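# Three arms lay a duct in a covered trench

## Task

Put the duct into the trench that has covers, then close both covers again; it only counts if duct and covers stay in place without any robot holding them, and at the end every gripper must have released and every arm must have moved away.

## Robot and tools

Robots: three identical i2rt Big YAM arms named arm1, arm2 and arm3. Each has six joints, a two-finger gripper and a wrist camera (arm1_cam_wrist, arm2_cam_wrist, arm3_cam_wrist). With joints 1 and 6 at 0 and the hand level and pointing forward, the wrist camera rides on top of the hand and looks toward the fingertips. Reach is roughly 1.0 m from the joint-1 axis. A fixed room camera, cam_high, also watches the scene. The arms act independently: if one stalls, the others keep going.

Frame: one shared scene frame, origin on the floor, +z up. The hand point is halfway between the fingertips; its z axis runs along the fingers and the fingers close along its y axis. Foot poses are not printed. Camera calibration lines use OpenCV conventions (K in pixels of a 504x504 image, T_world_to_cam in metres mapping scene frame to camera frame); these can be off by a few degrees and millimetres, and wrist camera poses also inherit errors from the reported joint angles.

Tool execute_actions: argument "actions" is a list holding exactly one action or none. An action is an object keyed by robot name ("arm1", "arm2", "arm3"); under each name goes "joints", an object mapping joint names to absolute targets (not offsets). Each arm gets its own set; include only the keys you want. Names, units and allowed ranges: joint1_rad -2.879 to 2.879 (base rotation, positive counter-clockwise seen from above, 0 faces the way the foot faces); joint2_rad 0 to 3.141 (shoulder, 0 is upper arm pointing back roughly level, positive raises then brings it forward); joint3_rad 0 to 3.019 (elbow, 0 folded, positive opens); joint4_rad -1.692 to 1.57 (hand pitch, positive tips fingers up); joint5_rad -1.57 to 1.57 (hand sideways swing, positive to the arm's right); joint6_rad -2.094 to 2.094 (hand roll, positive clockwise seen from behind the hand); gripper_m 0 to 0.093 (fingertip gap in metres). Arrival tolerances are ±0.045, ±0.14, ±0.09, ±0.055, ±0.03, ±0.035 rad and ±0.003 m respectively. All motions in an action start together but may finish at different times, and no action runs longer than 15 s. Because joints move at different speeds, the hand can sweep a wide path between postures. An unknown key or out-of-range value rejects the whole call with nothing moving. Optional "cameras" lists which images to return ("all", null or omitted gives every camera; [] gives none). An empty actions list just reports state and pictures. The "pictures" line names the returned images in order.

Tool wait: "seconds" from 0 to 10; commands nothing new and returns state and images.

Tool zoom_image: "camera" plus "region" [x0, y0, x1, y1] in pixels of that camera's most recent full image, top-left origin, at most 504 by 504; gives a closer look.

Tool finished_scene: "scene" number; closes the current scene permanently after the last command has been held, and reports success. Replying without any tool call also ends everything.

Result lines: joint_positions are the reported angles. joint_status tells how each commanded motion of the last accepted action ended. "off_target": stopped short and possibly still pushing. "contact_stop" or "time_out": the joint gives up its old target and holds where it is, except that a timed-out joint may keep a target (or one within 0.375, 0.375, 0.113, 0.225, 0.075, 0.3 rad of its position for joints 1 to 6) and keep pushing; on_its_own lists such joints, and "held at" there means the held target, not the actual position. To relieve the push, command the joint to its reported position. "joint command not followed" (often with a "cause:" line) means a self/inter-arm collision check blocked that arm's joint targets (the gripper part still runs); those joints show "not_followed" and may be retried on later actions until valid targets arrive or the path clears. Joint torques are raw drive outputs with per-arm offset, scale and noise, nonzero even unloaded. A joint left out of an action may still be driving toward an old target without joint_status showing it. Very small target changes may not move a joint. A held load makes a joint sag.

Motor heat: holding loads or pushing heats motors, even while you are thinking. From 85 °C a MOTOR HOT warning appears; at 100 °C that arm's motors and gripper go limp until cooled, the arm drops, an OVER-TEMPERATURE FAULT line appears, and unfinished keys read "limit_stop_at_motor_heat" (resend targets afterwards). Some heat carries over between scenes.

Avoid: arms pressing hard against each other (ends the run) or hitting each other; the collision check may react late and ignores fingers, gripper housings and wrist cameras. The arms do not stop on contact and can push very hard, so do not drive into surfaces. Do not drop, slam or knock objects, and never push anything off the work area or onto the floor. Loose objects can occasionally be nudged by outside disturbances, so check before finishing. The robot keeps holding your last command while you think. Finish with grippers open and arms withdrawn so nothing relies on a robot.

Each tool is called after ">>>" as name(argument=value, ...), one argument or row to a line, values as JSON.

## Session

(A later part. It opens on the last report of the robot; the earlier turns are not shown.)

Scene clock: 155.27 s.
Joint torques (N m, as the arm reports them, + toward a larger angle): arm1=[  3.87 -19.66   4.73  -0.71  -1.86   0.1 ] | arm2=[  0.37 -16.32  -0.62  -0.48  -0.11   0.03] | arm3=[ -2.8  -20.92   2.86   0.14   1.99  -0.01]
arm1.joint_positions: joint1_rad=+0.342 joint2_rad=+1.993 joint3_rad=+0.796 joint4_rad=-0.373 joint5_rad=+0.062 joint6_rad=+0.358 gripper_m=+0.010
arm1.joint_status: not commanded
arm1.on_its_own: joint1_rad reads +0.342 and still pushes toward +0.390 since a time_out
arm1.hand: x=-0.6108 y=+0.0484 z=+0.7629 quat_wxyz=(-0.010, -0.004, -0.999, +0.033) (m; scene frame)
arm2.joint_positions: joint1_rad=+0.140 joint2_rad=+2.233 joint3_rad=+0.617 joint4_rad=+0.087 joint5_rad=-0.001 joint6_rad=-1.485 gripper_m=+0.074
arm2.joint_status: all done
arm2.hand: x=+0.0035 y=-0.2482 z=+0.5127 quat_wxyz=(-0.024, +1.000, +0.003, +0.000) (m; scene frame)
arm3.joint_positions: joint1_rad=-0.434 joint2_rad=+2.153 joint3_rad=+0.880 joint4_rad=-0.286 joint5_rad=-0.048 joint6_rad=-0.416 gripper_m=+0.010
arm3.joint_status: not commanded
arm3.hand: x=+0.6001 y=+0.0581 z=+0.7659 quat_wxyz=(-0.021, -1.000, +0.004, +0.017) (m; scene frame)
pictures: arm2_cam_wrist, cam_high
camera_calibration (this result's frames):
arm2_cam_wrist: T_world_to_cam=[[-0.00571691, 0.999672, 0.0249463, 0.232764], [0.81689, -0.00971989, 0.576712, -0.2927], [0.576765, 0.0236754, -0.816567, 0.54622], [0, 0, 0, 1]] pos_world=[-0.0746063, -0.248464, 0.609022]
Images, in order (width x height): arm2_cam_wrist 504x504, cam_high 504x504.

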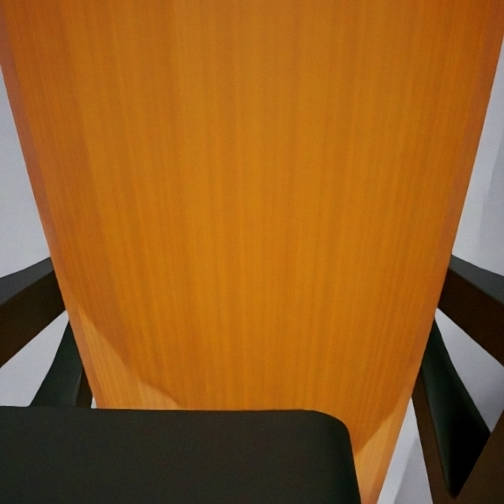

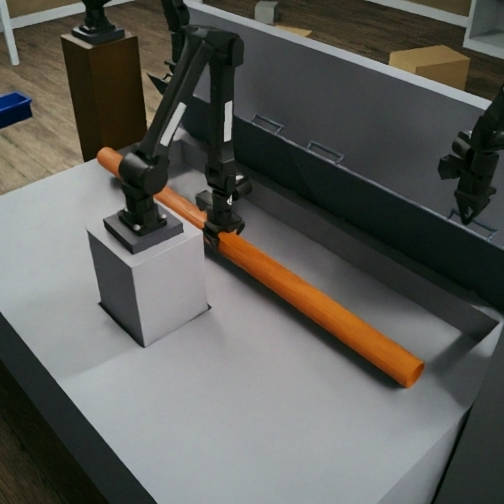

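>>> execute_actions(
  actions=[
    {"arm2": {"joints": {"joint1_rad": 0.118, "joint2_rad": 2.215, "joint3_rad": 1.08, "joint4_rad": -0.335, "joint6_rad": -1.505}}},
  ],
  cameras=["arm2_cam_wrist", "cam_high"],
)

Scene clock: 175.23 s.
Joint torques (N m, as the arm reports them, + toward a larger angle): arm1=[  3.81 -19.64   4.77  -0.67  -1.87   0.09] | arm2=[ -0.15 -21.95   4.32  -0.52  -0.11  -0.02] | arm3=[ -2.71 -20.78   2.95   0.12   1.98   0.  ]
arm1.joint_positions: joint1_rad=+0.342 joint2_rad=+1.993 joint3_rad=+0.796 joint4_rad=-0.373 joint5_rad=+0.062 joint6_rad=+0.358 gripper_m=+0.010
arm1.joint_status: not commanded
arm1.on_its_own: joint1_rad reads +0.342 and still pushes toward +0.390 since a time_out
arm1.hand: x=-0.6108 y=+0.0484 z=+0.7629 quat_wxyz=(-0.010, -0.004, -0.999, +0.033) (m; scene frame)
arm2.joint_positions: joint1_rad=+0.126 joint2_rad=+2.267 joint3_rad=+1.052 joint4_rad=-0.326 joint5_rad=-0.001 joint6_rad=-1.499 gripper_m=+0.074
arm2.joint_status: all done
arm2.hand: x=-0.0044 y=-0.0925 z=+0.5273 quat_wxyz=(-0.019, +1.000, +0.003, +0.000) (m; scene frame)
arm3.joint_positions: joint1_rad=-0.434 joint2_rad=+2.153 joint3_rad=+0.880 joint4_rad=-0.286 joint5_rad=-0.048 joint6_rad=-0.416 gripper_m=+0.010
arm3.joint_status: not commanded
arm3.hand: x=+0.6001 y=+0.0581 z=+0.7659 quat_wxyz=(-0.021, -1.000, +0.004, +0.017) (m; scene frame)
pictures: arm2_cam_wrist, cam_high
camera_calibration (this result's frames):
arm2_cam_wrist: T_world_to_cam=[[-0.00569589, 0.999897, 0.0131811, 0.0829109], [0.816237, -0.00296595, 0.57771, -0.29301], [0.577689, 0.0140495, -0.816136, 0.557961], [0, 0, 0, 1]] pos_world=[-0.0826905, -0.0916105, 0.623554]
Images, in order (width x height): arm2_cam_wrist 504x504, cam_high 504x504.

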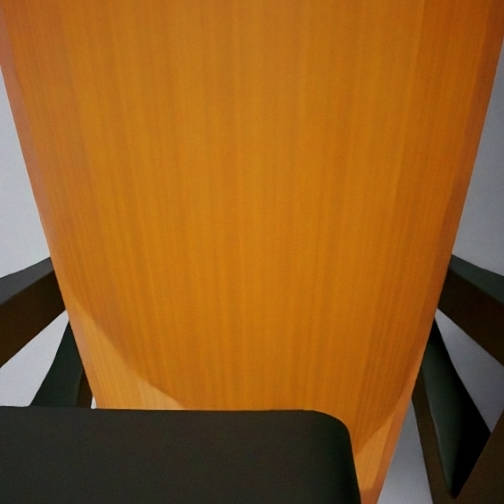

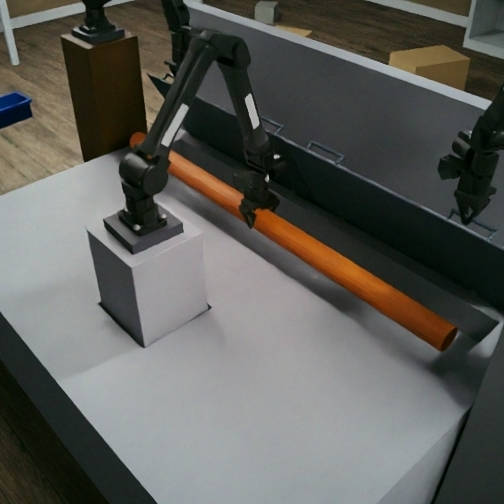

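>>> zoom_image(
  camera="cam_high",
  region=[384, 270, 504, 390],
)

>>> zoom_image(
  camera="cam_high",
  region=[90, 100, 250, 260],
)

Region (384, 270, 504, 390) of cam_high's 504x504 image, scaled by 4.200, with more detail than that image has.

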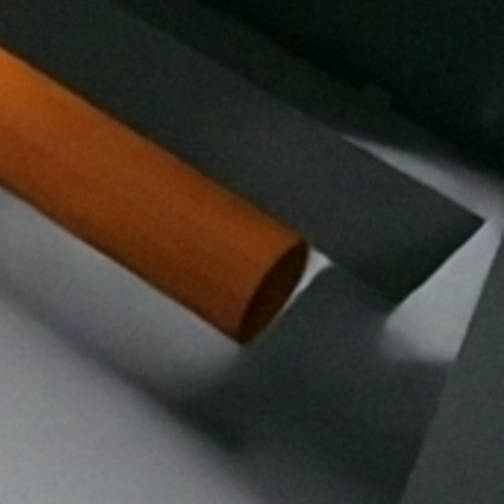

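Region (90, 100, 250, 260) of cam_high's 504x504 image, scaled by 3.150, with more detail than that image has.

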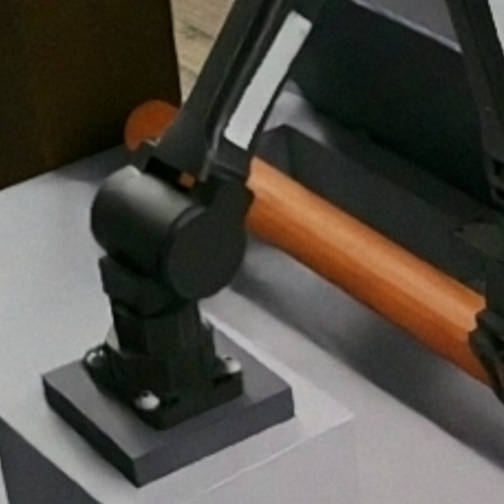

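>>> execute_actions(
  actions=[
    {"arm2": {"joints": {"joint2_rad": 2.33, "joint3_rad": 1.2, "joint4_rad": -0.357}}},
  ],
  cameras=["arm2_cam_wrist", "cam_high"],
)

Scene clock: 192.07 s.
Joint torques (N m, as the arm reports them, + toward a larger angle): arm1=[  3.68 -19.82   4.77  -0.74  -1.87   0.09] | arm2=[ -0.24 -23.79   4.41  -0.24  -0.1    0.01] | arm3=[ -2.65 -20.97   2.93   0.15   1.99   0.  ]
arm1.joint_positions: joint1_rad=+0.342 joint2_rad=+1.993 joint3_rad=+0.796 joint4_rad=-0.373 joint5_rad=+0.062 joint6_rad=+0.358 gripper_m=+0.010
arm1.joint_status: not commanded
arm1.on_its_own: joint1_rad reads +0.342 and still pushes toward +0.390 since a time_out
arm1.hand: x=-0.6108 y=+0.0484 z=+0.7629 quat_wxyz=(-0.010, -0.004, -0.999, +0.033) (m; scene frame)
arm2.joint_positions: joint1_rad=+0.126 joint2_rad=+2.394 joint3_rad=+1.167 joint4_rad=-0.347 joint5_rad=-0.001 joint6_rad=-1.499 gripper_m=+0.074
arm2.joint_status: all done
arm2.hand: x=-0.0056 y=-0.0760 z=+0.4864 quat_wxyz=(-0.002, +1.000, +0.003, +0.001) (m; scene frame)
arm3.joint_positions: joint1_rad=-0.434 joint2_rad=+2.153 joint3_rad=+0.880 joint4_rad=-0.286 joint5_rad=-0.048 joint6_rad=-0.416 gripper_m=+0.010
arm3.joint_status: not commanded
arm3.hand: x=+0.6001 y=+0.0581 z=+0.7659 quat_wxyz=(-0.021, -1.000, +0.004, +0.017) (m; scene frame)
pictures: arm2_cam_wrist, cam_high
camera_calibration (this result's frames):
arm2_cam_wrist: T_world_to_cam=[[-0.00555596, 0.999779, -0.0202997, 0.0832165], [0.81473, 0.0162961, 0.579611, -0.267847], [0.579813, -0.0133185, -0.81464, 0.522151], [0, 0, 0, 1]] pos_world=[-0.0840652, -0.0718789, 0.582302]
Images, in order (width x height): arm2_cam_wrist 504x504, cam_high 504x504.

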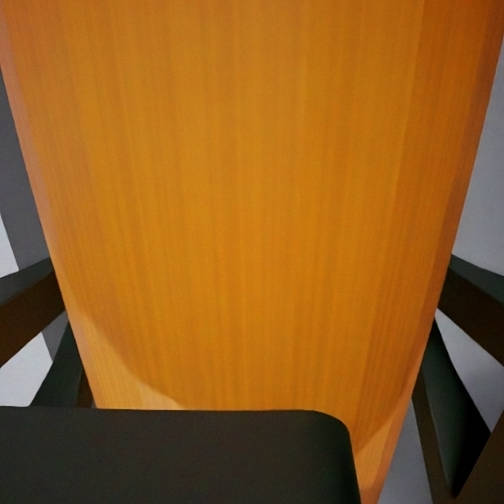

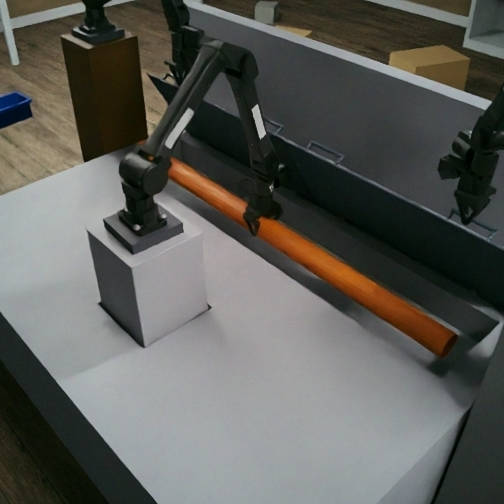

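>>> execute_actions(
  actions=[
    {"arm2": {"joints": {"joint2_rad": 2.475, "joint3_rad": 1.288, "joint4_rad": -0.283}}},
  ],
  cameras=["arm2_cam_wrist", "cam_high"],
)

Scene clock: 198.47 s.
Joint torques (N m, as the arm reports them, + toward a larger angle): arm1=[  3.76 -19.82   4.78  -0.69  -1.86   0.1 ] | arm2=[ -0.24 -24.43   3.58   0.21  -0.14   0.01] | arm3=[ -2.69 -20.85   2.91   0.14   1.99  -0.01]
arm1.joint_positions: joint1_rad=+0.342 joint2_rad=+1.993 joint3_rad=+0.796 joint4_rad=-0.373 joint5_rad=+0.062 joint6_rad=+0.358 gripper_m=+0.010
arm1.joint_status: not commanded
arm1.on_its_own: joint1_rad reads +0.342 and still pushes toward +0.390 since a time_out
arm1.hand: x=-0.6108 y=+0.0484 z=+0.7629 quat_wxyz=(-0.010, -0.004, -0.999, +0.033) (m; scene frame)
arm2.joint_positions: joint1_rad=+0.126 joint2_rad=+2.541 joint3_rad=+1.263 joint4_rad=-0.287 joint5_rad=-0.001 joint6_rad=-1.499 gripper_m=+0.074
arm2.joint_status: all done
arm2.hand: x=-0.0062 y=-0.0650 z=+0.4306 quat_wxyz=(-0.006, +1.000, +0.003, +0.001) (m; scene frame)
arm3.joint_positions: joint1_rad=-0.434 joint2_rad=+2.153 joint3_rad=+0.880 joint4_rad=-0.286 joint5_rad=-0.048 joint6_rad=-0.416 gripper_m=+0.010
arm3.joint_status: not commanded
arm3.hand: x=+0.6001 y=+0.0581 z=+0.7659 quat_wxyz=(-0.021, -1.000, +0.004, +0.017) (m; scene frame)
pictures: arm2_cam_wrist, cam_high
camera_calibration (this result's frames):
arm2_cam_wrist: T_world_to_cam=[[-0.00560277, 0.999922, -0.0111693, 0.0671534], [0.815141, 0.0110367, 0.579157, -0.2353], [0.579235, -0.00585965, -0.81514, 0.477897], [0, 0, 0, 1]] pos_world=[-0.0846359, -0.061751, 0.526579]
Images, in order (width x height): arm2_cam_wrist 504x504, cam_high 504x504.

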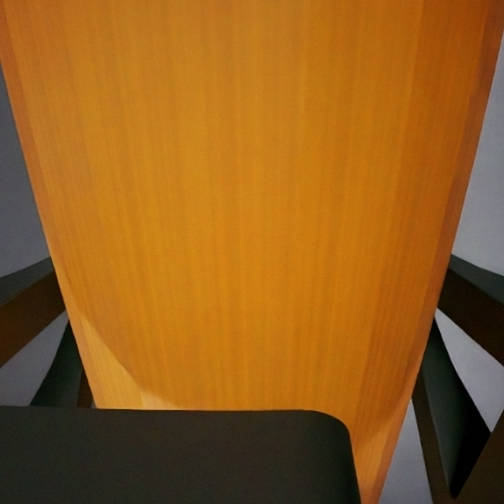

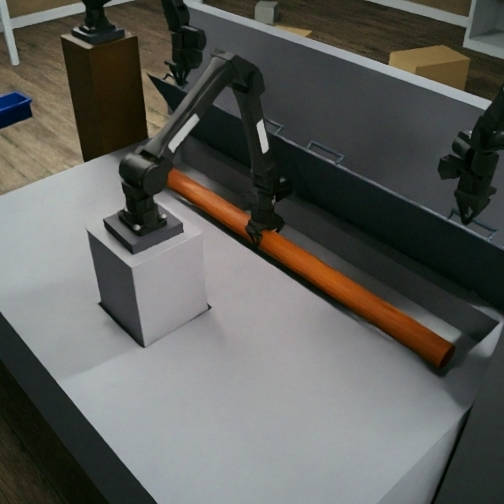

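>>> execute_actions(
  actions=[
    {"arm2": {"joints": {"joint2_rad": 2.588, "joint3_rad": 1.358, "joint4_rad": -0.238}}},
  ],
  cameras=["cam_high"],
)

Scene clock: 203.13 s.
Joint torques (N m, as the arm reports them, + toward a larger angle): arm1=[  3.79 -19.72   4.76  -0.67  -1.87   0.09] | arm2=[  0.11 -24.49   3.02   0.24  -0.1   -0.02] | arm3=[ -2.68 -20.91   2.93   0.14   1.98   0.01]
arm1.joint_positions: joint1_rad=+0.342 joint2_rad=+1.993 joint3_rad=+0.796 joint4_rad=-0.373 joint5_rad=+0.062 joint6_rad=+0.358 gripper_m=+0.010
arm1.joint_status: not commanded
arm1.on_its_own: joint1_rad reads +0.342 and still pushes toward +0.390 since a time_out
arm1.hand: x=-0.6108 y=+0.0484 z=+0.7629 quat_wxyz=(-0.010, -0.004, -0.999, +0.033) (m; scene frame)
arm2.joint_positions: joint1_rad=+0.126 joint2_rad=+2.652 joint3_rad=+1.338 joint4_rad=-0.244 joint5_rad=-0.001 joint6_rad=-1.499 gripper_m=+0.074
arm2.joint_status: all done
arm2.hand: x=-0.0063 y=-0.0612 z=+0.3870 quat_wxyz=(-0.009, +1.000, +0.003, +0.001) (m; scene frame)
arm3.joint_positions: joint1_rad=-0.434 joint2_rad=+2.153 joint3_rad=+0.880 joint4_rad=-0.286 joint5_rad=-0.048 joint6_rad=-0.416 gripper_m=+0.010
arm3.joint_status: not commanded
arm3.hand: x=+0.6001 y=+0.0581 z=+0.7659 quat_wxyz=(-0.021, -1.000, +0.004, +0.017) (m; scene frame)
pictures: cam_high
Images, in order (width x height): cam_high 504x504.

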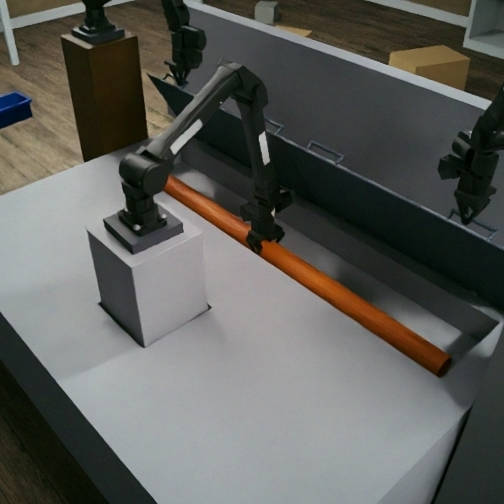

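>>> execute_actions(
  actions=[
    {"arm2": {"joints": {"joint2_rad": 2.668, "joint4_rad": -0.197}}},
  ],
  cameras=["arm2_cam_wrist", "cam_high"],
)

Scene clock: 208.13 s.
Joint torques (N m, as the arm reports them, + toward a larger angle): arm1=[  3.73 -19.76   4.74  -0.67  -1.87   0.1 ] | arm2=[ -0.19 -20.97   2.53   0.41  -0.1   -0.02] | arm3=[ -2.62 -20.93   2.95   0.15   1.98   0.  ]
arm1.joint_positions: joint1_rad=+0.342 joint2_rad=+1.993 joint3_rad=+0.796 joint4_rad=-0.373 joint5_rad=+0.062 joint6_rad=+0.358 gripper_m=+0.010
arm1.joint_status: not commanded
arm1.on_its_own: joint1_rad reads +0.342 and still pushes toward +0.390 since a time_out
arm1.hand: x=-0.6108 y=+0.0484 z=+0.7629 quat_wxyz=(-0.010, -0.004, -0.999, +0.033) (m; scene frame)
arm2.joint_positions: joint1_rad=+0.126 joint2_rad=+2.692 joint3_rad=+1.344 joint4_rad=-0.206 joint5_rad=-0.001 joint6_rad=-1.499 gripper_m=+0.074
arm2.joint_status: all done
arm2.hand: x=-0.0058 y=-0.0677 z=+0.3695 quat_wxyz=(-0.012, +1.000, +0.003, +0.001) (m; scene frame)
arm3.joint_positions: joint1_rad=-0.434 joint2_rad=+2.153 joint3_rad=+0.880 joint4_rad=-0.286 joint5_rad=-0.048 joint6_rad=-0.416 gripper_m=+0.010
arm3.joint_status: not commanded
arm3.hand: x=+0.6001 y=+0.0581 z=+0.7659 quat_wxyz=(-0.021, -1.000, +0.004, +0.017) (m; scene frame)
pictures: arm2_cam_wrist, cam_high
camera_calibration (this result's frames):
arm2_cam_wrist: T_world_to_cam=[[-0.00603352, 0.999982, 0.000244535, 0.0649826], [0.815648, 0.00477985, 0.578529, -0.200454], [0.578517, 0.00369002, -0.815662, 0.428672], [0, 0, 0, 1]] pos_world=[-0.0841019, -0.0656051, 0.465604]
Images, in order (width x height): arm2_cam_wrist 504x504, cam_high 504x504.

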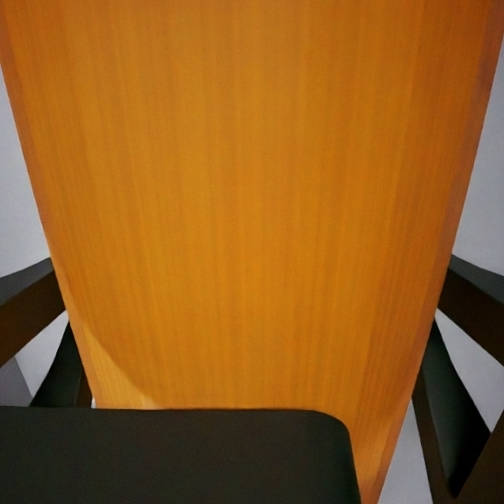

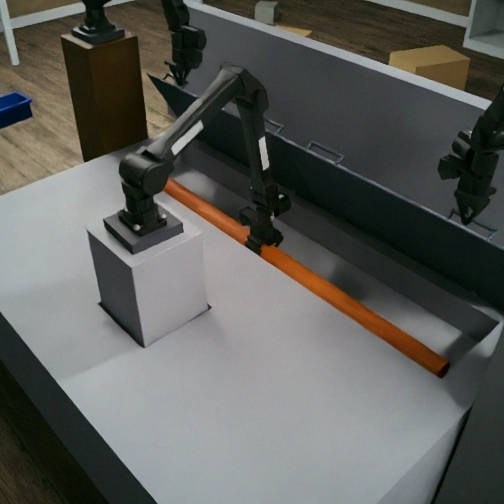

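>>> execute_actions(
  actions=[
    {"arm2": {"joints": {"joint2_rad": 2.695, "gripper_m": 0.093}}},
  ],
  cameras=["arm2_cam_wrist", "cam_high"],
)

Scene clock: 210.30 s.
Joint torques (N m, as the arm reports them, + toward a larger angle): arm1=[  3.73 -19.68   4.77  -0.67  -1.87   0.09] | arm2=[ -0.27 -19.07   2.49   0.36  -0.1    0.02] | arm3=[ -2.64 -20.8    2.96   0.15   1.99   0.01]
arm1.joint_positions: joint1_rad=+0.342 joint2_rad=+1.993 joint3_rad=+0.796 joint4_rad=-0.373 joint5_rad=+0.062 joint6_rad=+0.358 gripper_m=+0.010
arm1.joint_status: not commanded
arm1.on_its_own: joint1_rad reads +0.342 and still pushes toward +0.390 since a time_out
arm1.hand: x=-0.6108 y=+0.0484 z=+0.7629 quat_wxyz=(-0.010, -0.004, -0.999, +0.033) (m; scene frame)
arm2.joint_positions: joint1_rad=+0.126 joint2_rad=+2.692 joint3_rad=+1.346 joint4_rad=-0.206 joint5_rad=-0.001 joint6_rad=-1.499 gripper_m=+0.093
arm2.joint_status: all done
arm2.hand: x=-0.0058 y=-0.0667 z=+0.3696 quat_wxyz=(-0.013, +1.000, +0.003, +0.001) (m; scene frame)
arm3.joint_positions: joint1_rad=-0.434 joint2_rad=+2.153 joint3_rad=+0.880 joint4_rad=-0.286 joint5_rad=-0.048 joint6_rad=-0.416 gripper_m=+0.010
arm3.joint_status: not commanded
arm3.hand: x=+0.6001 y=+0.0581 z=+0.7659 quat_wxyz=(-0.021, -1.000, +0.004, +0.017) (m; scene frame)
pictures: arm2_cam_wrist, cam_high
camera_calibration (this result's frames):
arm2_cam_wrist: T_world_to_cam=[[-0.00603934, 0.99998, 0.00176651, 0.0634797], [0.815717, 0.00390465, 0.578439, -0.200505], [0.57842, 0.00493436, -0.815724, 0.428932], [0, 0, 0, 1]] pos_world=[-0.0841642, -0.0648121, 0.465758]
Images, in order (width x height): arm2_cam_wrist 504x504, cam_high 504x504.

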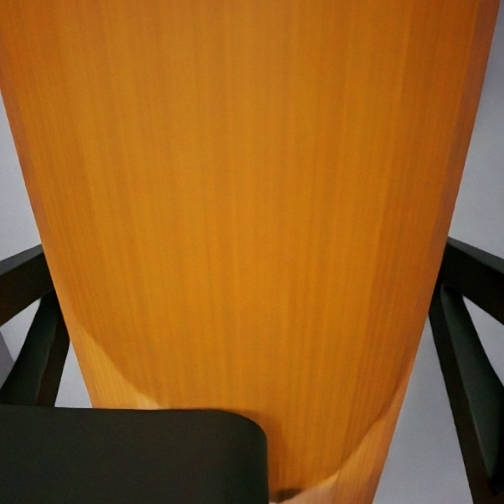

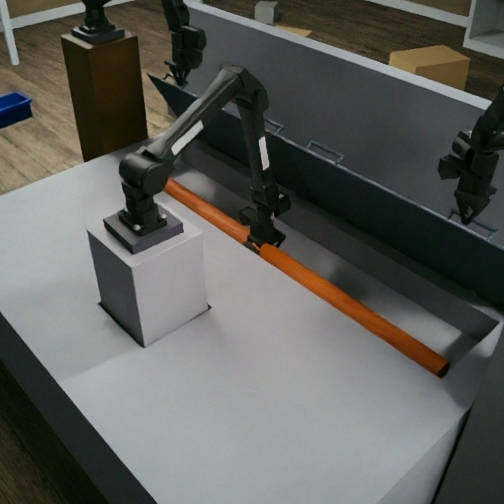

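>>> execute_actions(
  actions=[
    {"arm2": {"joints": {"joint2_rad": 2.595, "joint3_rad": 1.3, "joint4_rad": -0.258}}},
  ],
  cameras=["arm2_cam_wrist", "cam_high"],
)

Scene clock: 226.70 s.
Joint torques (N m, as the arm reports them, + toward a larger angle): arm1=[  3.8  -19.73   4.74  -0.67  -1.87   0.1 ] | arm2=[ -0.43 -20.88   1.83  -0.21  -0.11  -0.01] | arm3=[ -2.76 -20.89   2.98   0.15   1.99   0.01]
arm1.joint_positions: joint1_rad=+0.342 joint2_rad=+1.993 joint3_rad=+0.796 joint4_rad=-0.373 joint5_rad=+0.062 joint6_rad=+0.358 gripper_m=+0.010
arm1.joint_status: not commanded
arm1.on_its_own: joint1_rad reads +0.342 and still pushes toward +0.390 since a time_out
arm1.hand: x=-0.6108 y=+0.0484 z=+0.7629 quat_wxyz=(-0.010, -0.004, -0.999, +0.033) (m; scene frame)
arm2.joint_positions: joint1_rad=+0.126 joint2_rad=+2.623 joint3_rad=+1.296 joint4_rad=-0.246 joint5_rad=-0.001 joint6_rad=-1.500 gripper_m=+0.093
arm2.joint_status: all done
arm2.hand: x=-0.0054 y=-0.0731 z=+0.3963 quat_wxyz=(-0.002, +1.000, +0.003, +0.001) (m; scene frame)
arm3.joint_positions: joint1_rad=-0.434 joint2_rad=+2.153 joint3_rad=+0.880 joint4_rad=-0.286 joint5_rad=-0.048 joint6_rad=-0.416 gripper_m=+0.010
arm3.joint_status: not commanded
arm3.hand: x=+0.6001 y=+0.0581 z=+0.7659 quat_wxyz=(-0.021, -1.000, +0.004, +0.017) (m; scene frame)
pictures: arm2_cam_wrist, cam_high
camera_calibration (this result's frames):
arm2_cam_wrist: T_world_to_cam=[[-0.00670418, 0.999787, -0.0195419, 0.0782554], [0.814743, 0.0167918, 0.579579, -0.215714], [0.579783, -0.012036, -0.814682, 0.448803], [0, 0, 0, 1]] pos_world=[-0.0839327, -0.0692147, 0.492184]
Images, in order (width x height): arm2_cam_wrist 504x504, cam_high 504x504.

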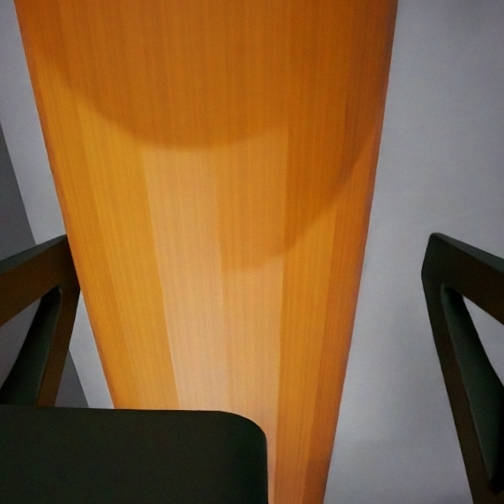

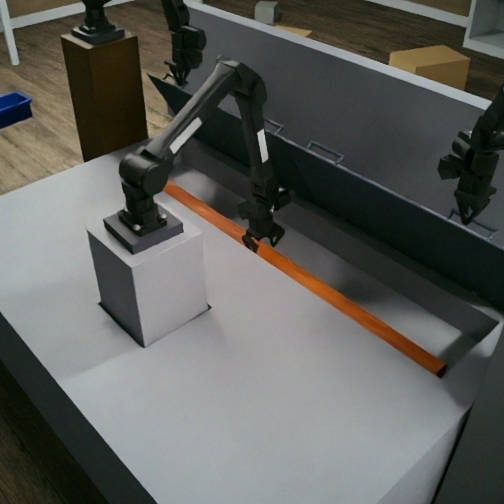

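>>> execute_actions(
  actions=[
    {"arm2": {"joints": {"joint2_rad": 2.4, "joint3_rad": 1.215, "joint4_rad": -0.315}}},
  ],
  cameras=["arm2_cam_wrist", "cam_high"],
)

Scene clock: 230.07 s.
Joint torques (N m, as the arm reports them, + toward a larger angle): arm1=[  3.8  -19.63   4.8   -0.69  -1.86   0.09] | arm2=[  0.03 -19.     3.08  -0.16  -0.1    0.02] | arm3=[ -2.65 -20.87   2.97   0.17   1.99   0.01]
arm1.joint_positions: joint1_rad=+0.342 joint2_rad=+1.993 joint3_rad=+0.796 joint4_rad=-0.373 joint5_rad=+0.062 joint6_rad=+0.358 gripper_m=+0.010
arm1.joint_status: not commanded
arm1.on_its_own: joint1_rad reads +0.342 and still pushes toward +0.390 since a time_out
arm1.hand: x=-0.6108 y=+0.0484 z=+0.7629 quat_wxyz=(-0.010, -0.004, -0.999, +0.033) (m; scene frame)
arm2.joint_positions: joint1_rad=+0.126 joint2_rad=+2.397 joint3_rad=+1.210 joint4_rad=-0.303 joint5_rad=-0.001 joint6_rad=-1.500 gripper_m=+0.093
arm2.joint_status: all done
arm2.hand: x=-0.0083 y=-0.0408 z=+0.4918 quat_wxyz=(-0.043, +0.999, +0.004, -0.002) (m; scene frame)
arm3.joint_positions: joint1_rad=-0.434 joint2_rad=+2.153 joint3_rad=+0.880 joint4_rad=-0.286 joint5_rad=-0.048 joint6_rad=-0.416 gripper_m=+0.010
arm3.joint_status: not commanded
arm3.hand: x=+0.6001 y=+0.0581 z=+0.7659 quat_wxyz=(-0.021, -1.000, +0.004, +0.017) (m; scene frame)
pictures: arm2_cam_wrist, cam_high
camera_calibration (this result's frames):
arm2_cam_wrist: T_world_to_cam=[[-0.00688661, 0.997991, 0.0629872, 0.00710178], [0.818452, -0.0305647, 0.573762, -0.268309], [0.574534, 0.0555032, -0.816597, 0.532348], [0, 0, 0, 1]] pos_world=[-0.0862051, -0.0448353, 0.588212]
Images, in order (width x height): arm2_cam_wrist 504x504, cam_high 504x504.

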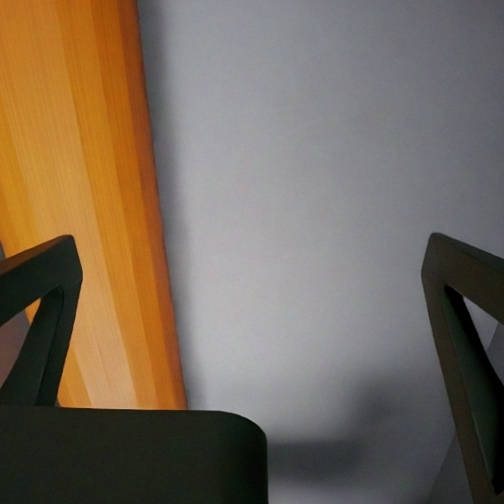

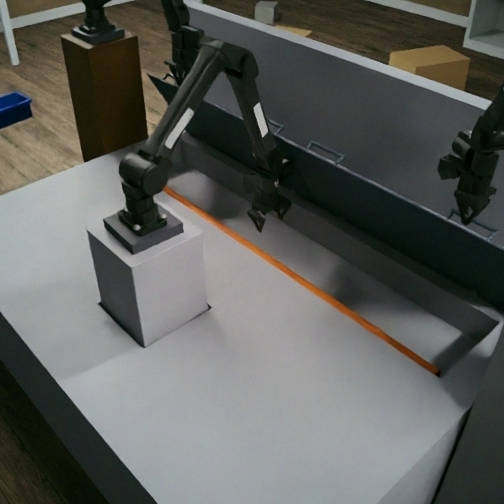

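>>> execute_actions(
  actions=[
    {"arm2": {"joints": {"joint1_rad": 0.06, "joint2_rad": 1.9, "joint3_rad": 0.5, "joint4_rad": -0.25, "joint6_rad": -1.53}}},
  ],
  cameras=["cam_high"],
)

Scene clock: 239.77 s.
Joint torques (N m, as the arm reports them, + toward a larger angle): arm1=[  3.75 -19.74   4.78  -0.7   -1.87   0.09] | arm2=[  1.53 -10.4    1.5    0.46  -0.1   -0.03] | arm3=[ -2.69 -20.98   2.94   0.11   1.98   0.  ]
arm1.joint_positions: joint1_rad=+0.342 joint2_rad=+1.993 joint3_rad=+0.796 joint4_rad=-0.373 joint5_rad=+0.062 joint6_rad=+0.358 gripper_m=+0.010
arm1.joint_status: not commanded
arm1.on_its_own: joint1_rad reads +0.342 and still pushes toward +0.390 since a time_out
arm1.hand: x=-0.6108 y=+0.0484 z=+0.7629 quat_wxyz=(-0.010, -0.004, -0.999, +0.033) (m; scene frame)
arm2.joint_positions: joint1_rad=+0.054 joint2_rad=+1.906 joint3_rad=+0.491 joint4_rad=-0.263 joint5_rad=-0.001 joint6_rad=-1.523 gripper_m=+0.093
arm2.joint_status: all done
arm2.hand: x=+0.0293 y=-0.3053 z=+0.5964 quat_wxyz=(+0.050, +0.999, -0.021, +0.003) (m; scene frame)
arm3.joint_positions: joint1_rad=-0.434 joint2_rad=+2.153 joint3_rad=+0.880 joint4_rad=-0.286 joint5_rad=-0.048 joint6_rad=-0.416 gripper_m=+0.010
arm3.joint_status: not commanded
arm3.hand: x=+0.6001 y=+0.0581 z=+0.7659 quat_wxyz=(-0.021, -1.000, +0.004, +0.017) (m; scene frame)
pictures: cam_high
Images, in order (width x height): cam_high 504x504.

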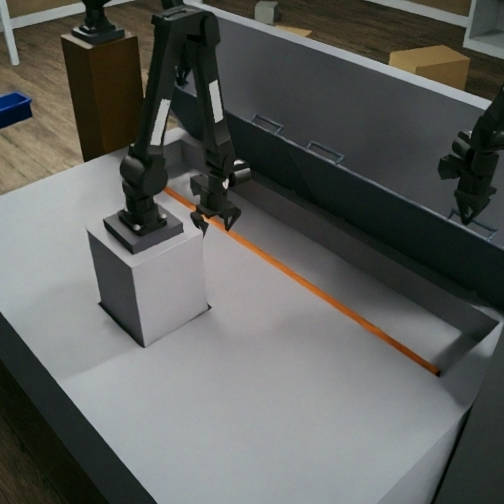

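>>> execute_actions(
  actions=[
    {"arm1": {"joints": {"joint1_rad": 0.075, "joint2_rad": 2.135, "joint3_rad": 0.785, "joint4_rad": -0.178, "joint6_rad": 0.068}}, "arm3": {"joints": {"joint1_rad": -0.175, "joint2_rad": 2.288, "joint3_rad": 0.858, "joint4_rad": -0.085, "joint6_rad": -0.142}}},
  ],
  cameras=["cam_high"],
)

Scene clock: 251.27 s.
Joint torques (N m, as the arm reports them, + toward a larger angle): arm1=[  2.53 -20.56   1.25  -0.21  -0.7   -0.03] | arm2=[  1.49 -10.21   1.55   0.34  -0.1   -0.03] | arm3=[ -2.96 -22.92  -0.39  -0.27   0.69  -0.03]
arm1.joint_positions: joint1_rad=+0.039 joint2_rad=+2.195 joint3_rad=+0.784 joint4_rad=-0.161 joint5_rad=+0.026 joint6_rad=+0.067 gripper_m=+0.010
arm1.joint_status: all done
arm1.hand: x=-0.6118 y=-0.0595 z=+0.6922 quat_wxyz=(+0.000, -0.009, -1.000, +0.017) (m; scene frame)
arm2.joint_positions: joint1_rad=+0.054 joint2_rad=+1.906 joint3_rad=+0.491 joint4_rad=-0.263 joint5_rad=-0.001 joint6_rad=-1.523 gripper_m=+0.093
arm2.joint_status: not commanded
arm2.hand: x=+0.0293 y=-0.3053 z=+0.5964 quat_wxyz=(+0.050, +0.999, -0.021, +0.003) (m; scene frame)
arm3.joint_positions: joint1_rad=-0.142 joint2_rad=+2.354 joint3_rad=+0.867 joint4_rad=-0.072 joint5_rad=-0.018 joint6_rad=-0.138 gripper_m=+0.010
arm3.joint_status: all done
arm3.hand: x=+0.5999 y=-0.0539 z=+0.6919 quat_wxyz=(-0.009, -1.000, -0.003, +0.009) (m; scene frame)
pictures: cam_high
Images, in order (width x height): cam_high 504x504.

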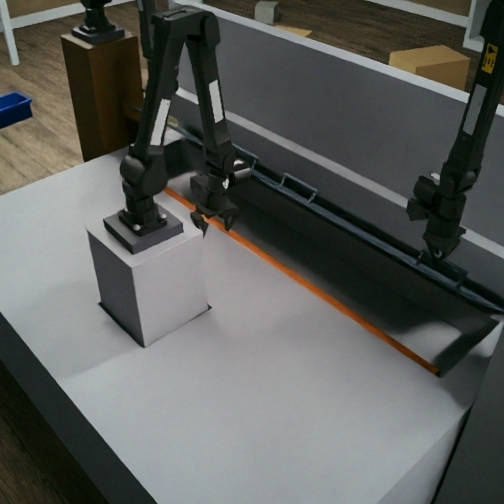

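>>> execute_actions(
  actions=[
    {"arm1": {"joints": {"joint1_rad": -0.155, "joint2_rad": 2.46, "joint3_rad": 0.95, "joint4_rad": 0.005, "joint6_rad": -0.16}}, "arm3": {"joints": {"joint1_rad": 0.047, "joint2_rad": 2.598, "joint3_rad": 1.042, "joint4_rad": 0.066, "joint6_rad": 0.082}}},
  ],
  cameras=["cam_high"],
)

Scene clock: 259.80 s.
Joint torques (N m, as the arm reports them, + toward a larger angle): arm1=[  2.26 -24.41  -0.92   0.33  -0.36  -0.05] | arm2=[  1.42 -10.44   1.54   0.42  -0.11  -0.04] | arm3=[ -2.43 -26.15  -1.97   0.14   0.48   0.04]
arm1.joint_positions: joint1_rad=-0.182 joint2_rad=+2.539 joint3_rad=+0.956 joint4_rad=+0.009 joint5_rad=+0.015 joint6_rad=-0.157 gripper_m=+0.010
arm1.joint_status: all done
arm1.hand: x=-0.6097 y=-0.1387 z=+0.5789 quat_wxyz=(+0.003, -0.008, -1.000, +0.011) (m; scene frame)
arm2.joint_positions: joint1_rad=+0.054 joint2_rad=+1.906 joint3_rad=+0.491 joint4_rad=-0.263 joint5_rad=-0.001 joint6_rad=-1.523 gripper_m=+0.093
arm2.joint_status: not commanded
arm2.hand: x=+0.0293 y=-0.3053 z=+0.5964 quat_wxyz=(+0.050, +0.999, -0.021, +0.003) (m; scene frame)
arm3.joint_positions: joint1_rad=+0.074 joint2_rad=+2.685 joint3_rad=+1.057 joint4_rad=+0.071 joint5_rad=-0.012 joint6_rad=+0.079 gripper_m=+0.010
arm3.joint_status: all done
arm3.hand: x=+0.5974 y=-0.1335 z=+0.5767 quat_wxyz=(-0.008, -1.000, -0.002, +0.007) (m; scene frame)
pictures: cam_high
Images, in order (width x height): cam_high 504x504.

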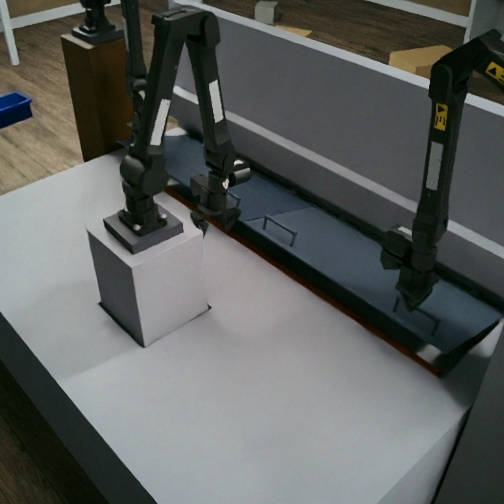

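>>> execute_actions(
  actions=[
    {"arm1": {"joints": {"joint1_rad": -0.24, "joint2_rad": 2.683, "joint3_rad": 1.108, "joint4_rad": 0.088, "joint6_rad": -0.235}}, "arm3": {"joints": {"joint1_rad": 0.123, "joint2_rad": 2.808, "joint3_rad": 1.218, "joint4_rad": 0.11, "joint6_rad": 0.145}}},
  ],
  cameras=["cam_high"],
)

Scene clock: 271.60 s.
Joint torques (N m, as the arm reports them, + toward a larger angle): arm1=[  0.97 -25.14  -1.78   0.68   0.02  -0.12] | arm2=[  1.29 -10.21   1.56   0.32  -0.1   -0.03] | arm3=[ -1.19 -26.38  -2.1    0.43   0.29   0.03]
arm1.joint_positions: joint1_rad=-0.247 joint2_rad=+2.764 joint3_rad=+1.117 joint4_rad=+0.086 joint5_rad=+0.004 joint6_rad=-0.224 gripper_m=+0.010
arm1.joint_status: all done
arm1.hand: x=-0.6090 y=-0.1621 z=+0.4979 quat_wxyz=(-0.004, -0.007, -1.000, +0.007) (m; scene frame)
arm2.joint_positions: joint1_rad=+0.054 joint2_rad=+1.906 joint3_rad=+0.491 joint4_rad=-0.263 joint5_rad=-0.001 joint6_rad=-1.523 gripper_m=+0.093
arm2.joint_status: not commanded
arm2.hand: x=+0.0293 y=-0.3053 z=+0.5964 quat_wxyz=(+0.050, +0.999, -0.021, +0.003) (m; scene frame)
arm3.joint_positions: joint1_rad=+0.135 joint2_rad=+2.894 joint3_rad=+1.232 joint4_rad=+0.110 joint5_rad=-0.008 joint6_rad=+0.142 gripper_m=+0.010
arm3.joint_status: all done
arm3.hand: x=+0.5973 y=-0.1561 z=+0.4990 quat_wxyz=(-0.006, -1.000, -0.001, +0.010) (m; scene frame)
pictures: cam_high
Images, in order (width x height): cam_high 504x504.

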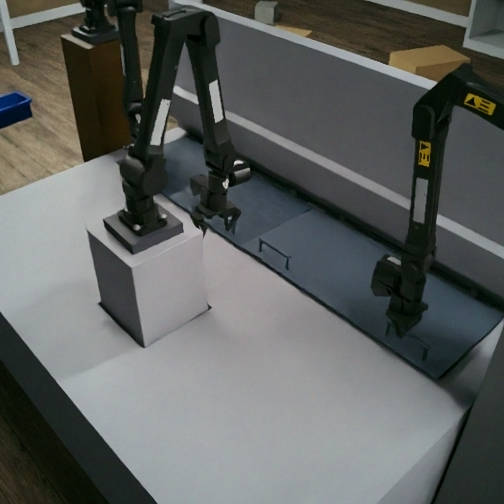

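>>> execute_actions(
  actions=[
    {"arm1": {"joints": {"joint1_rad": -0.255, "joint2_rad": 2.775, "joint3_rad": 1.142, "joint4_rad": 0.1, "joint6_rad": -0.24}}, "arm3": {"joints": {"joint1_rad": 0.142, "joint2_rad": 2.905, "joint3_rad": 1.262, "joint4_rad": 0.12, "joint6_rad": 0.148}}},
  ],
  cameras=["cam_high", "arm1_cam_wrist", "arm3_cam_wrist"],
)

Scene clock: 277.87 s.
Joint torques (N m, as the arm reports them, + toward a larger angle): arm1=[  0.29 -18.8   -0.51   1.01   0.05  -0.12] | arm2=[  1.42 -10.76   1.53   0.35  -0.09  -0.03] | arm3=[ -0.07 -20.5   -1.04   0.71   0.11   0.  ]
arm1.joint_positions: joint1_rad=-0.251 joint2_rad=+2.788 joint3_rad=+1.137 joint4_rad=+0.089 joint5_rad=+0.003 joint6_rad=-0.228 gripper_m=+0.010
arm1.joint_status: all done
arm1.hand: x=-0.6101 y=-0.1631 z=+0.4888 quat_wxyz=(-0.003, -0.007, -1.000, +0.006) (m; scene frame)
arm2.joint_positions: joint1_rad=+0.054 joint2_rad=+1.906 joint3_rad=+0.491 joint4_rad=-0.263 joint5_rad=-0.001 joint6_rad=-1.523 gripper_m=+0.093
arm2.joint_status: not commanded
arm2.hand: x=+0.0293 y=-0.3053 z=+0.5964 quat_wxyz=(+0.050, +0.999, -0.021, +0.003) (m; scene frame)
arm3.joint_positions: joint1_rad=+0.143 joint2_rad=+2.927 joint3_rad=+1.262 joint4_rad=+0.113 joint5_rad=-0.004 joint6_rad=+0.148 gripper_m=+0.010
arm3.joint_status: all done
arm3.hand: x=+0.5984 y=-0.1580 z=+0.4861 quat_wxyz=(-0.004, -1.000, -0.002, +0.010) (m; scene frame)
pictures: arm1_cam_wrist, arm3_cam_wrist, cam_high
camera_calibration (this result's frames):
arm1_cam_wrist: T_world_to_cam=[[0.00171792, -0.999863, 0.0164815, -0.167648], [-0.811627, 0.00823399, 0.584118, -0.773458], [-0.584174, -0.0143803, -0.811501, 0.165991], [0, 0, 0, 1]] pos_world=[-0.530503, -0.15887, 0.589256]
arm3_cam_wrist: T_world_to_cam=[[-0.0128463, 0.999917, -0.00099542, 0.16929], [0.83182, 0.0112392, 0.554932, -0.761611], [0.554897, 0.00630083, -0.831895, 0.193908], [0, 0, 0, 1]] pos_world=[0.528099, -0.161938, 0.584122]
Images, in order (width x height): arm1_cam_wrist 504x504, arm3_cam_wrist 504x504, cam_high 504x504.

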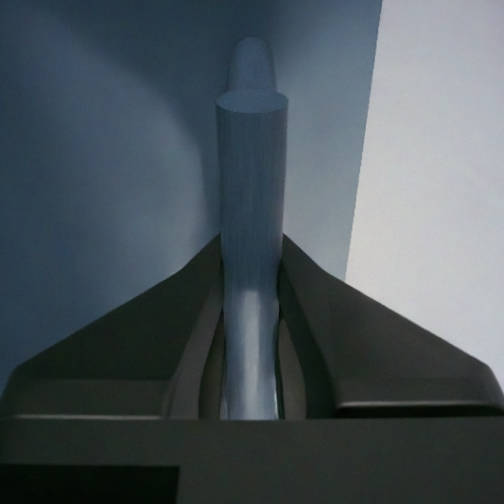

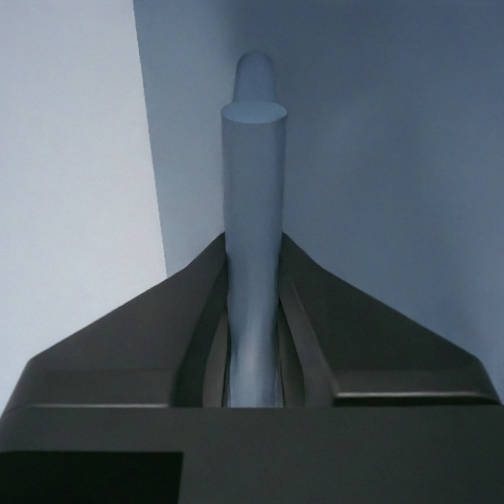

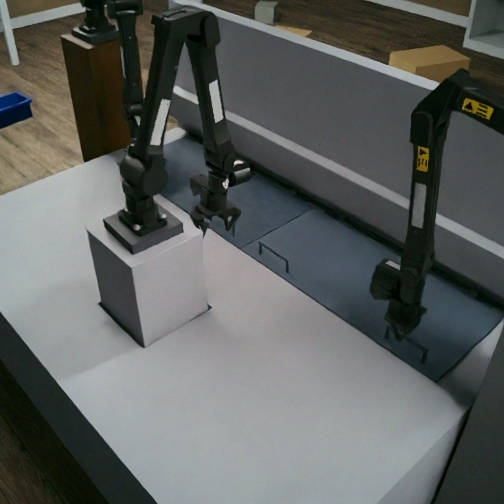

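>>> zoom_image(
  camera="cam_high",
  region=[200, 200, 504, 400],
)

Region (200, 200, 504, 400) of cam_high's 504x504 image, scaled by 1.658, with more detail than that image has; it fills the top 332 rows of this view, and the rest is white.

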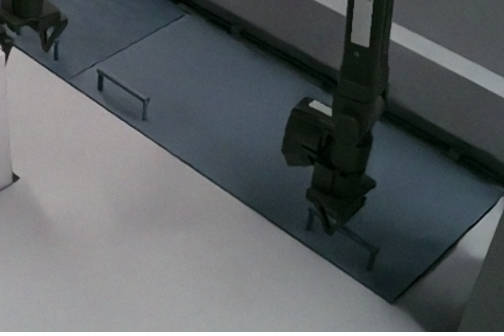

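>>> zoom_image(
  camera="cam_high",
  region=[380, 310, 504, 400],
)

>>> zoom_image(
  camera="cam_high",
  region=[200, 190, 330, 290],
)

Region (380, 310, 504, 400) of cam_high's 504x504 image, scaled by 4.065, with more detail than that image has; it fills the top 366 rows of this view, and the rest is white.

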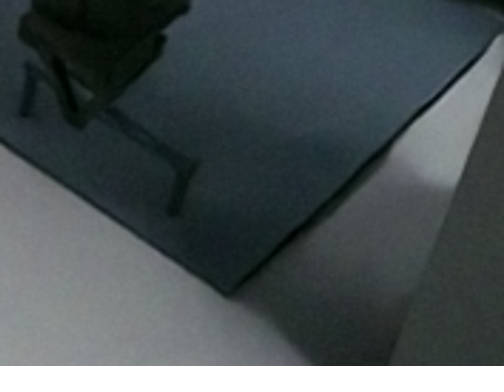

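Region (200, 190, 330, 290) of cam_high's 504x504 image, scaled by 3.877, with more detail than that image has; it fills the top 388 rows of this view, and the rest is white.

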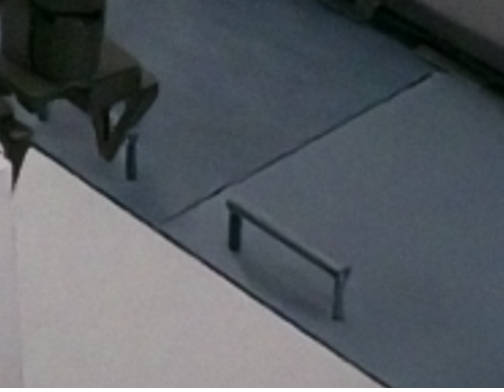

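>>> execute_actions(
  actions=[
    {"arm1": {"joints": {"joint2_rad": 2.795, "gripper_m": 0.055}}, "arm3": {"joints": {"joint2_rad": 2.932, "gripper_m": 0.055}}},
  ],
  cameras=["cam_high", "arm1_cam_wrist", "arm3_cam_wrist"],
)

Scene clock: 285.13 s.
Joint torques (N m, as the arm reports them, + toward a larger angle): arm1=[  0.09 -16.49  -0.47   0.99   0.04  -0.1 ] | arm2=[  1.36 -10.11   1.6    0.32  -0.09  -0.03] | arm3=[ -0.17 -18.11  -1.08   0.68   0.05   0.01]
arm1.joint_positions: joint1_rad=-0.251 joint2_rad=+2.788 joint3_rad=+1.137 joint4_rad=+0.090 joint5_rad=+0.003 joint6_rad=-0.230 gripper_m=+0.055
arm1.joint_status: all done
arm1.hand: x=-0.6097 y=-0.1632 z=+0.4888 quat_wxyz=(-0.003, -0.006, -1.000, +0.006) (m; scene frame)
arm2.joint_positions: joint1_rad=+0.054 joint2_rad=+1.906 joint3_rad=+0.491 joint4_rad=-0.263 joint5_rad=-0.001 joint6_rad=-1.523 gripper_m=+0.093
arm2.joint_status: not commanded
arm2.hand: x=+0.0293 y=-0.3053 z=+0.5964 quat_wxyz=(+0.050, +0.999, -0.021, +0.003) (m; scene frame)
arm3.joint_positions: joint1_rad=+0.143 joint2_rad=+2.927 joint3_rad=+1.262 joint4_rad=+0.113 joint5_rad=-0.002 joint6_rad=+0.148 gripper_m=+0.055
arm3.joint_status: all done
arm3.hand: x=+0.5984 y=-0.1577 z=+0.4861 quat_wxyz=(-0.004, -1.000, -0.002, +0.010) (m; scene frame)
pictures: arm1_cam_wrist, arm3_cam_wrist, cam_high
camera_calibration (this result's frames):
arm1_cam_wrist: T_world_to_cam=[[0.00361237, -0.999851, 0.0168622, -0.166768], [-0.812492, 0.00689553, 0.582932, -0.773329], [-0.582962, -0.0158062, -0.812346, 0.167125], [0, 0, 0, 1]] pos_world=[-0.530293, -0.158769, 0.589373]
arm3_cam_wrist: T_world_to_cam=[[-0.0124323, 0.999923, 0.00050752, 0.168053], [0.831951, 0.0100623, 0.554758, -0.76176], [0.55471, 0.00731915, -0.832011, 0.194256], [0, 0, 0, 1]] pos_world=[0.52808, -0.161797, 0.584131]
Images, in order (width x height): arm1_cam_wrist 504x504, arm3_cam_wrist 504x504, cam_high 504x504.

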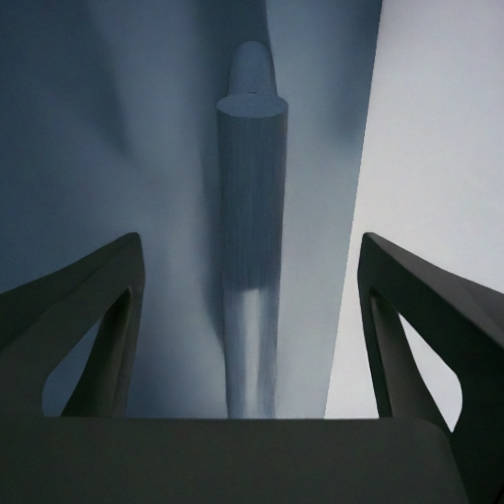

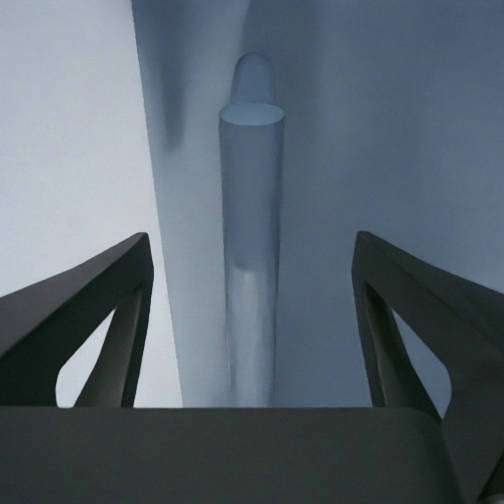

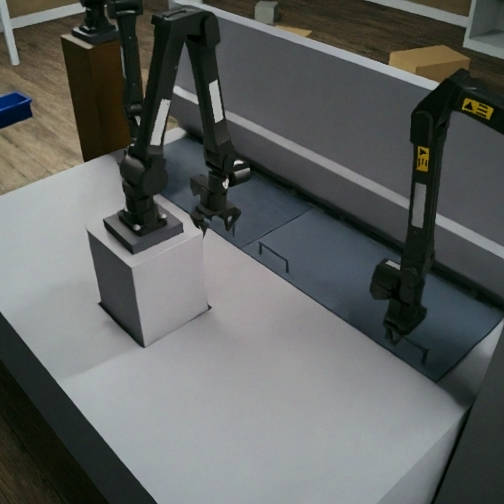

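>>> execute_actions(
  actions=[
    {"arm1": {"joints": {"joint2_rad": 2.6, "joint3_rad": 1.02, "joint4_rad": 0.045}}, "arm3": {"joints": {"joint2_rad": 2.74, "joint3_rad": 1.145, "joint4_rad": 0.07}}},
  ],
  cameras=["cam_high"],
)

Scene clock: 293.17 s.
Joint torques (N m, as the arm reports them, + toward a larger angle): arm1=[  0.19 -17.28  -0.38   0.57   0.05  -0.1 ] | arm2=[  1.32 -10.42   1.61   0.34  -0.11  -0.02] | arm3=[  0.05 -18.19  -0.62   0.41   0.05   0.01]
arm1.joint_positions: joint1_rad=-0.251 joint2_rad=+2.596 joint3_rad=+1.021 joint4_rad=+0.046 joint5_rad=+0.003 joint6_rad=-0.230 gripper_m=+0.055
arm1.joint_status: all done
arm1.hand: x=-0.5924 y=-0.1669 z=+0.5591 quat_wxyz=(-0.019, -0.006, -1.000, +0.010) (m; scene frame)
arm2.joint_positions: joint1_rad=+0.054 joint2_rad=+1.906 joint3_rad=+0.491 joint4_rad=-0.263 joint5_rad=-0.001 joint6_rad=-1.523 gripper_m=+0.093
arm2.joint_status: not commanded
arm2.hand: x=+0.0293 y=-0.3053 z=+0.5964 quat_wxyz=(+0.050, +0.999, -0.021, +0.003) (m; scene frame)
arm3.joint_positions: joint1_rad=+0.143 joint2_rad=+2.731 joint3_rad=+1.148 joint4_rad=+0.071 joint5_rad=-0.002 joint6_rad=+0.148 gripper_m=+0.055
arm3.joint_status: all done
arm3.hand: x=+0.5677 y=-0.1623 z=+0.5596 quat_wxyz=(-0.007, -1.000, -0.002, +0.030) (m; scene frame)
pictures: cam_high
Images, in order (width x height): cam_high 504x504.

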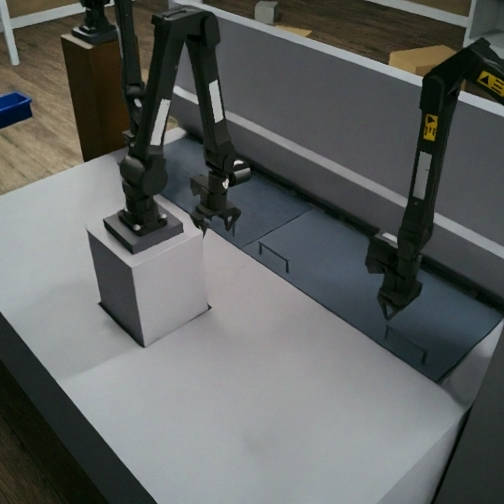

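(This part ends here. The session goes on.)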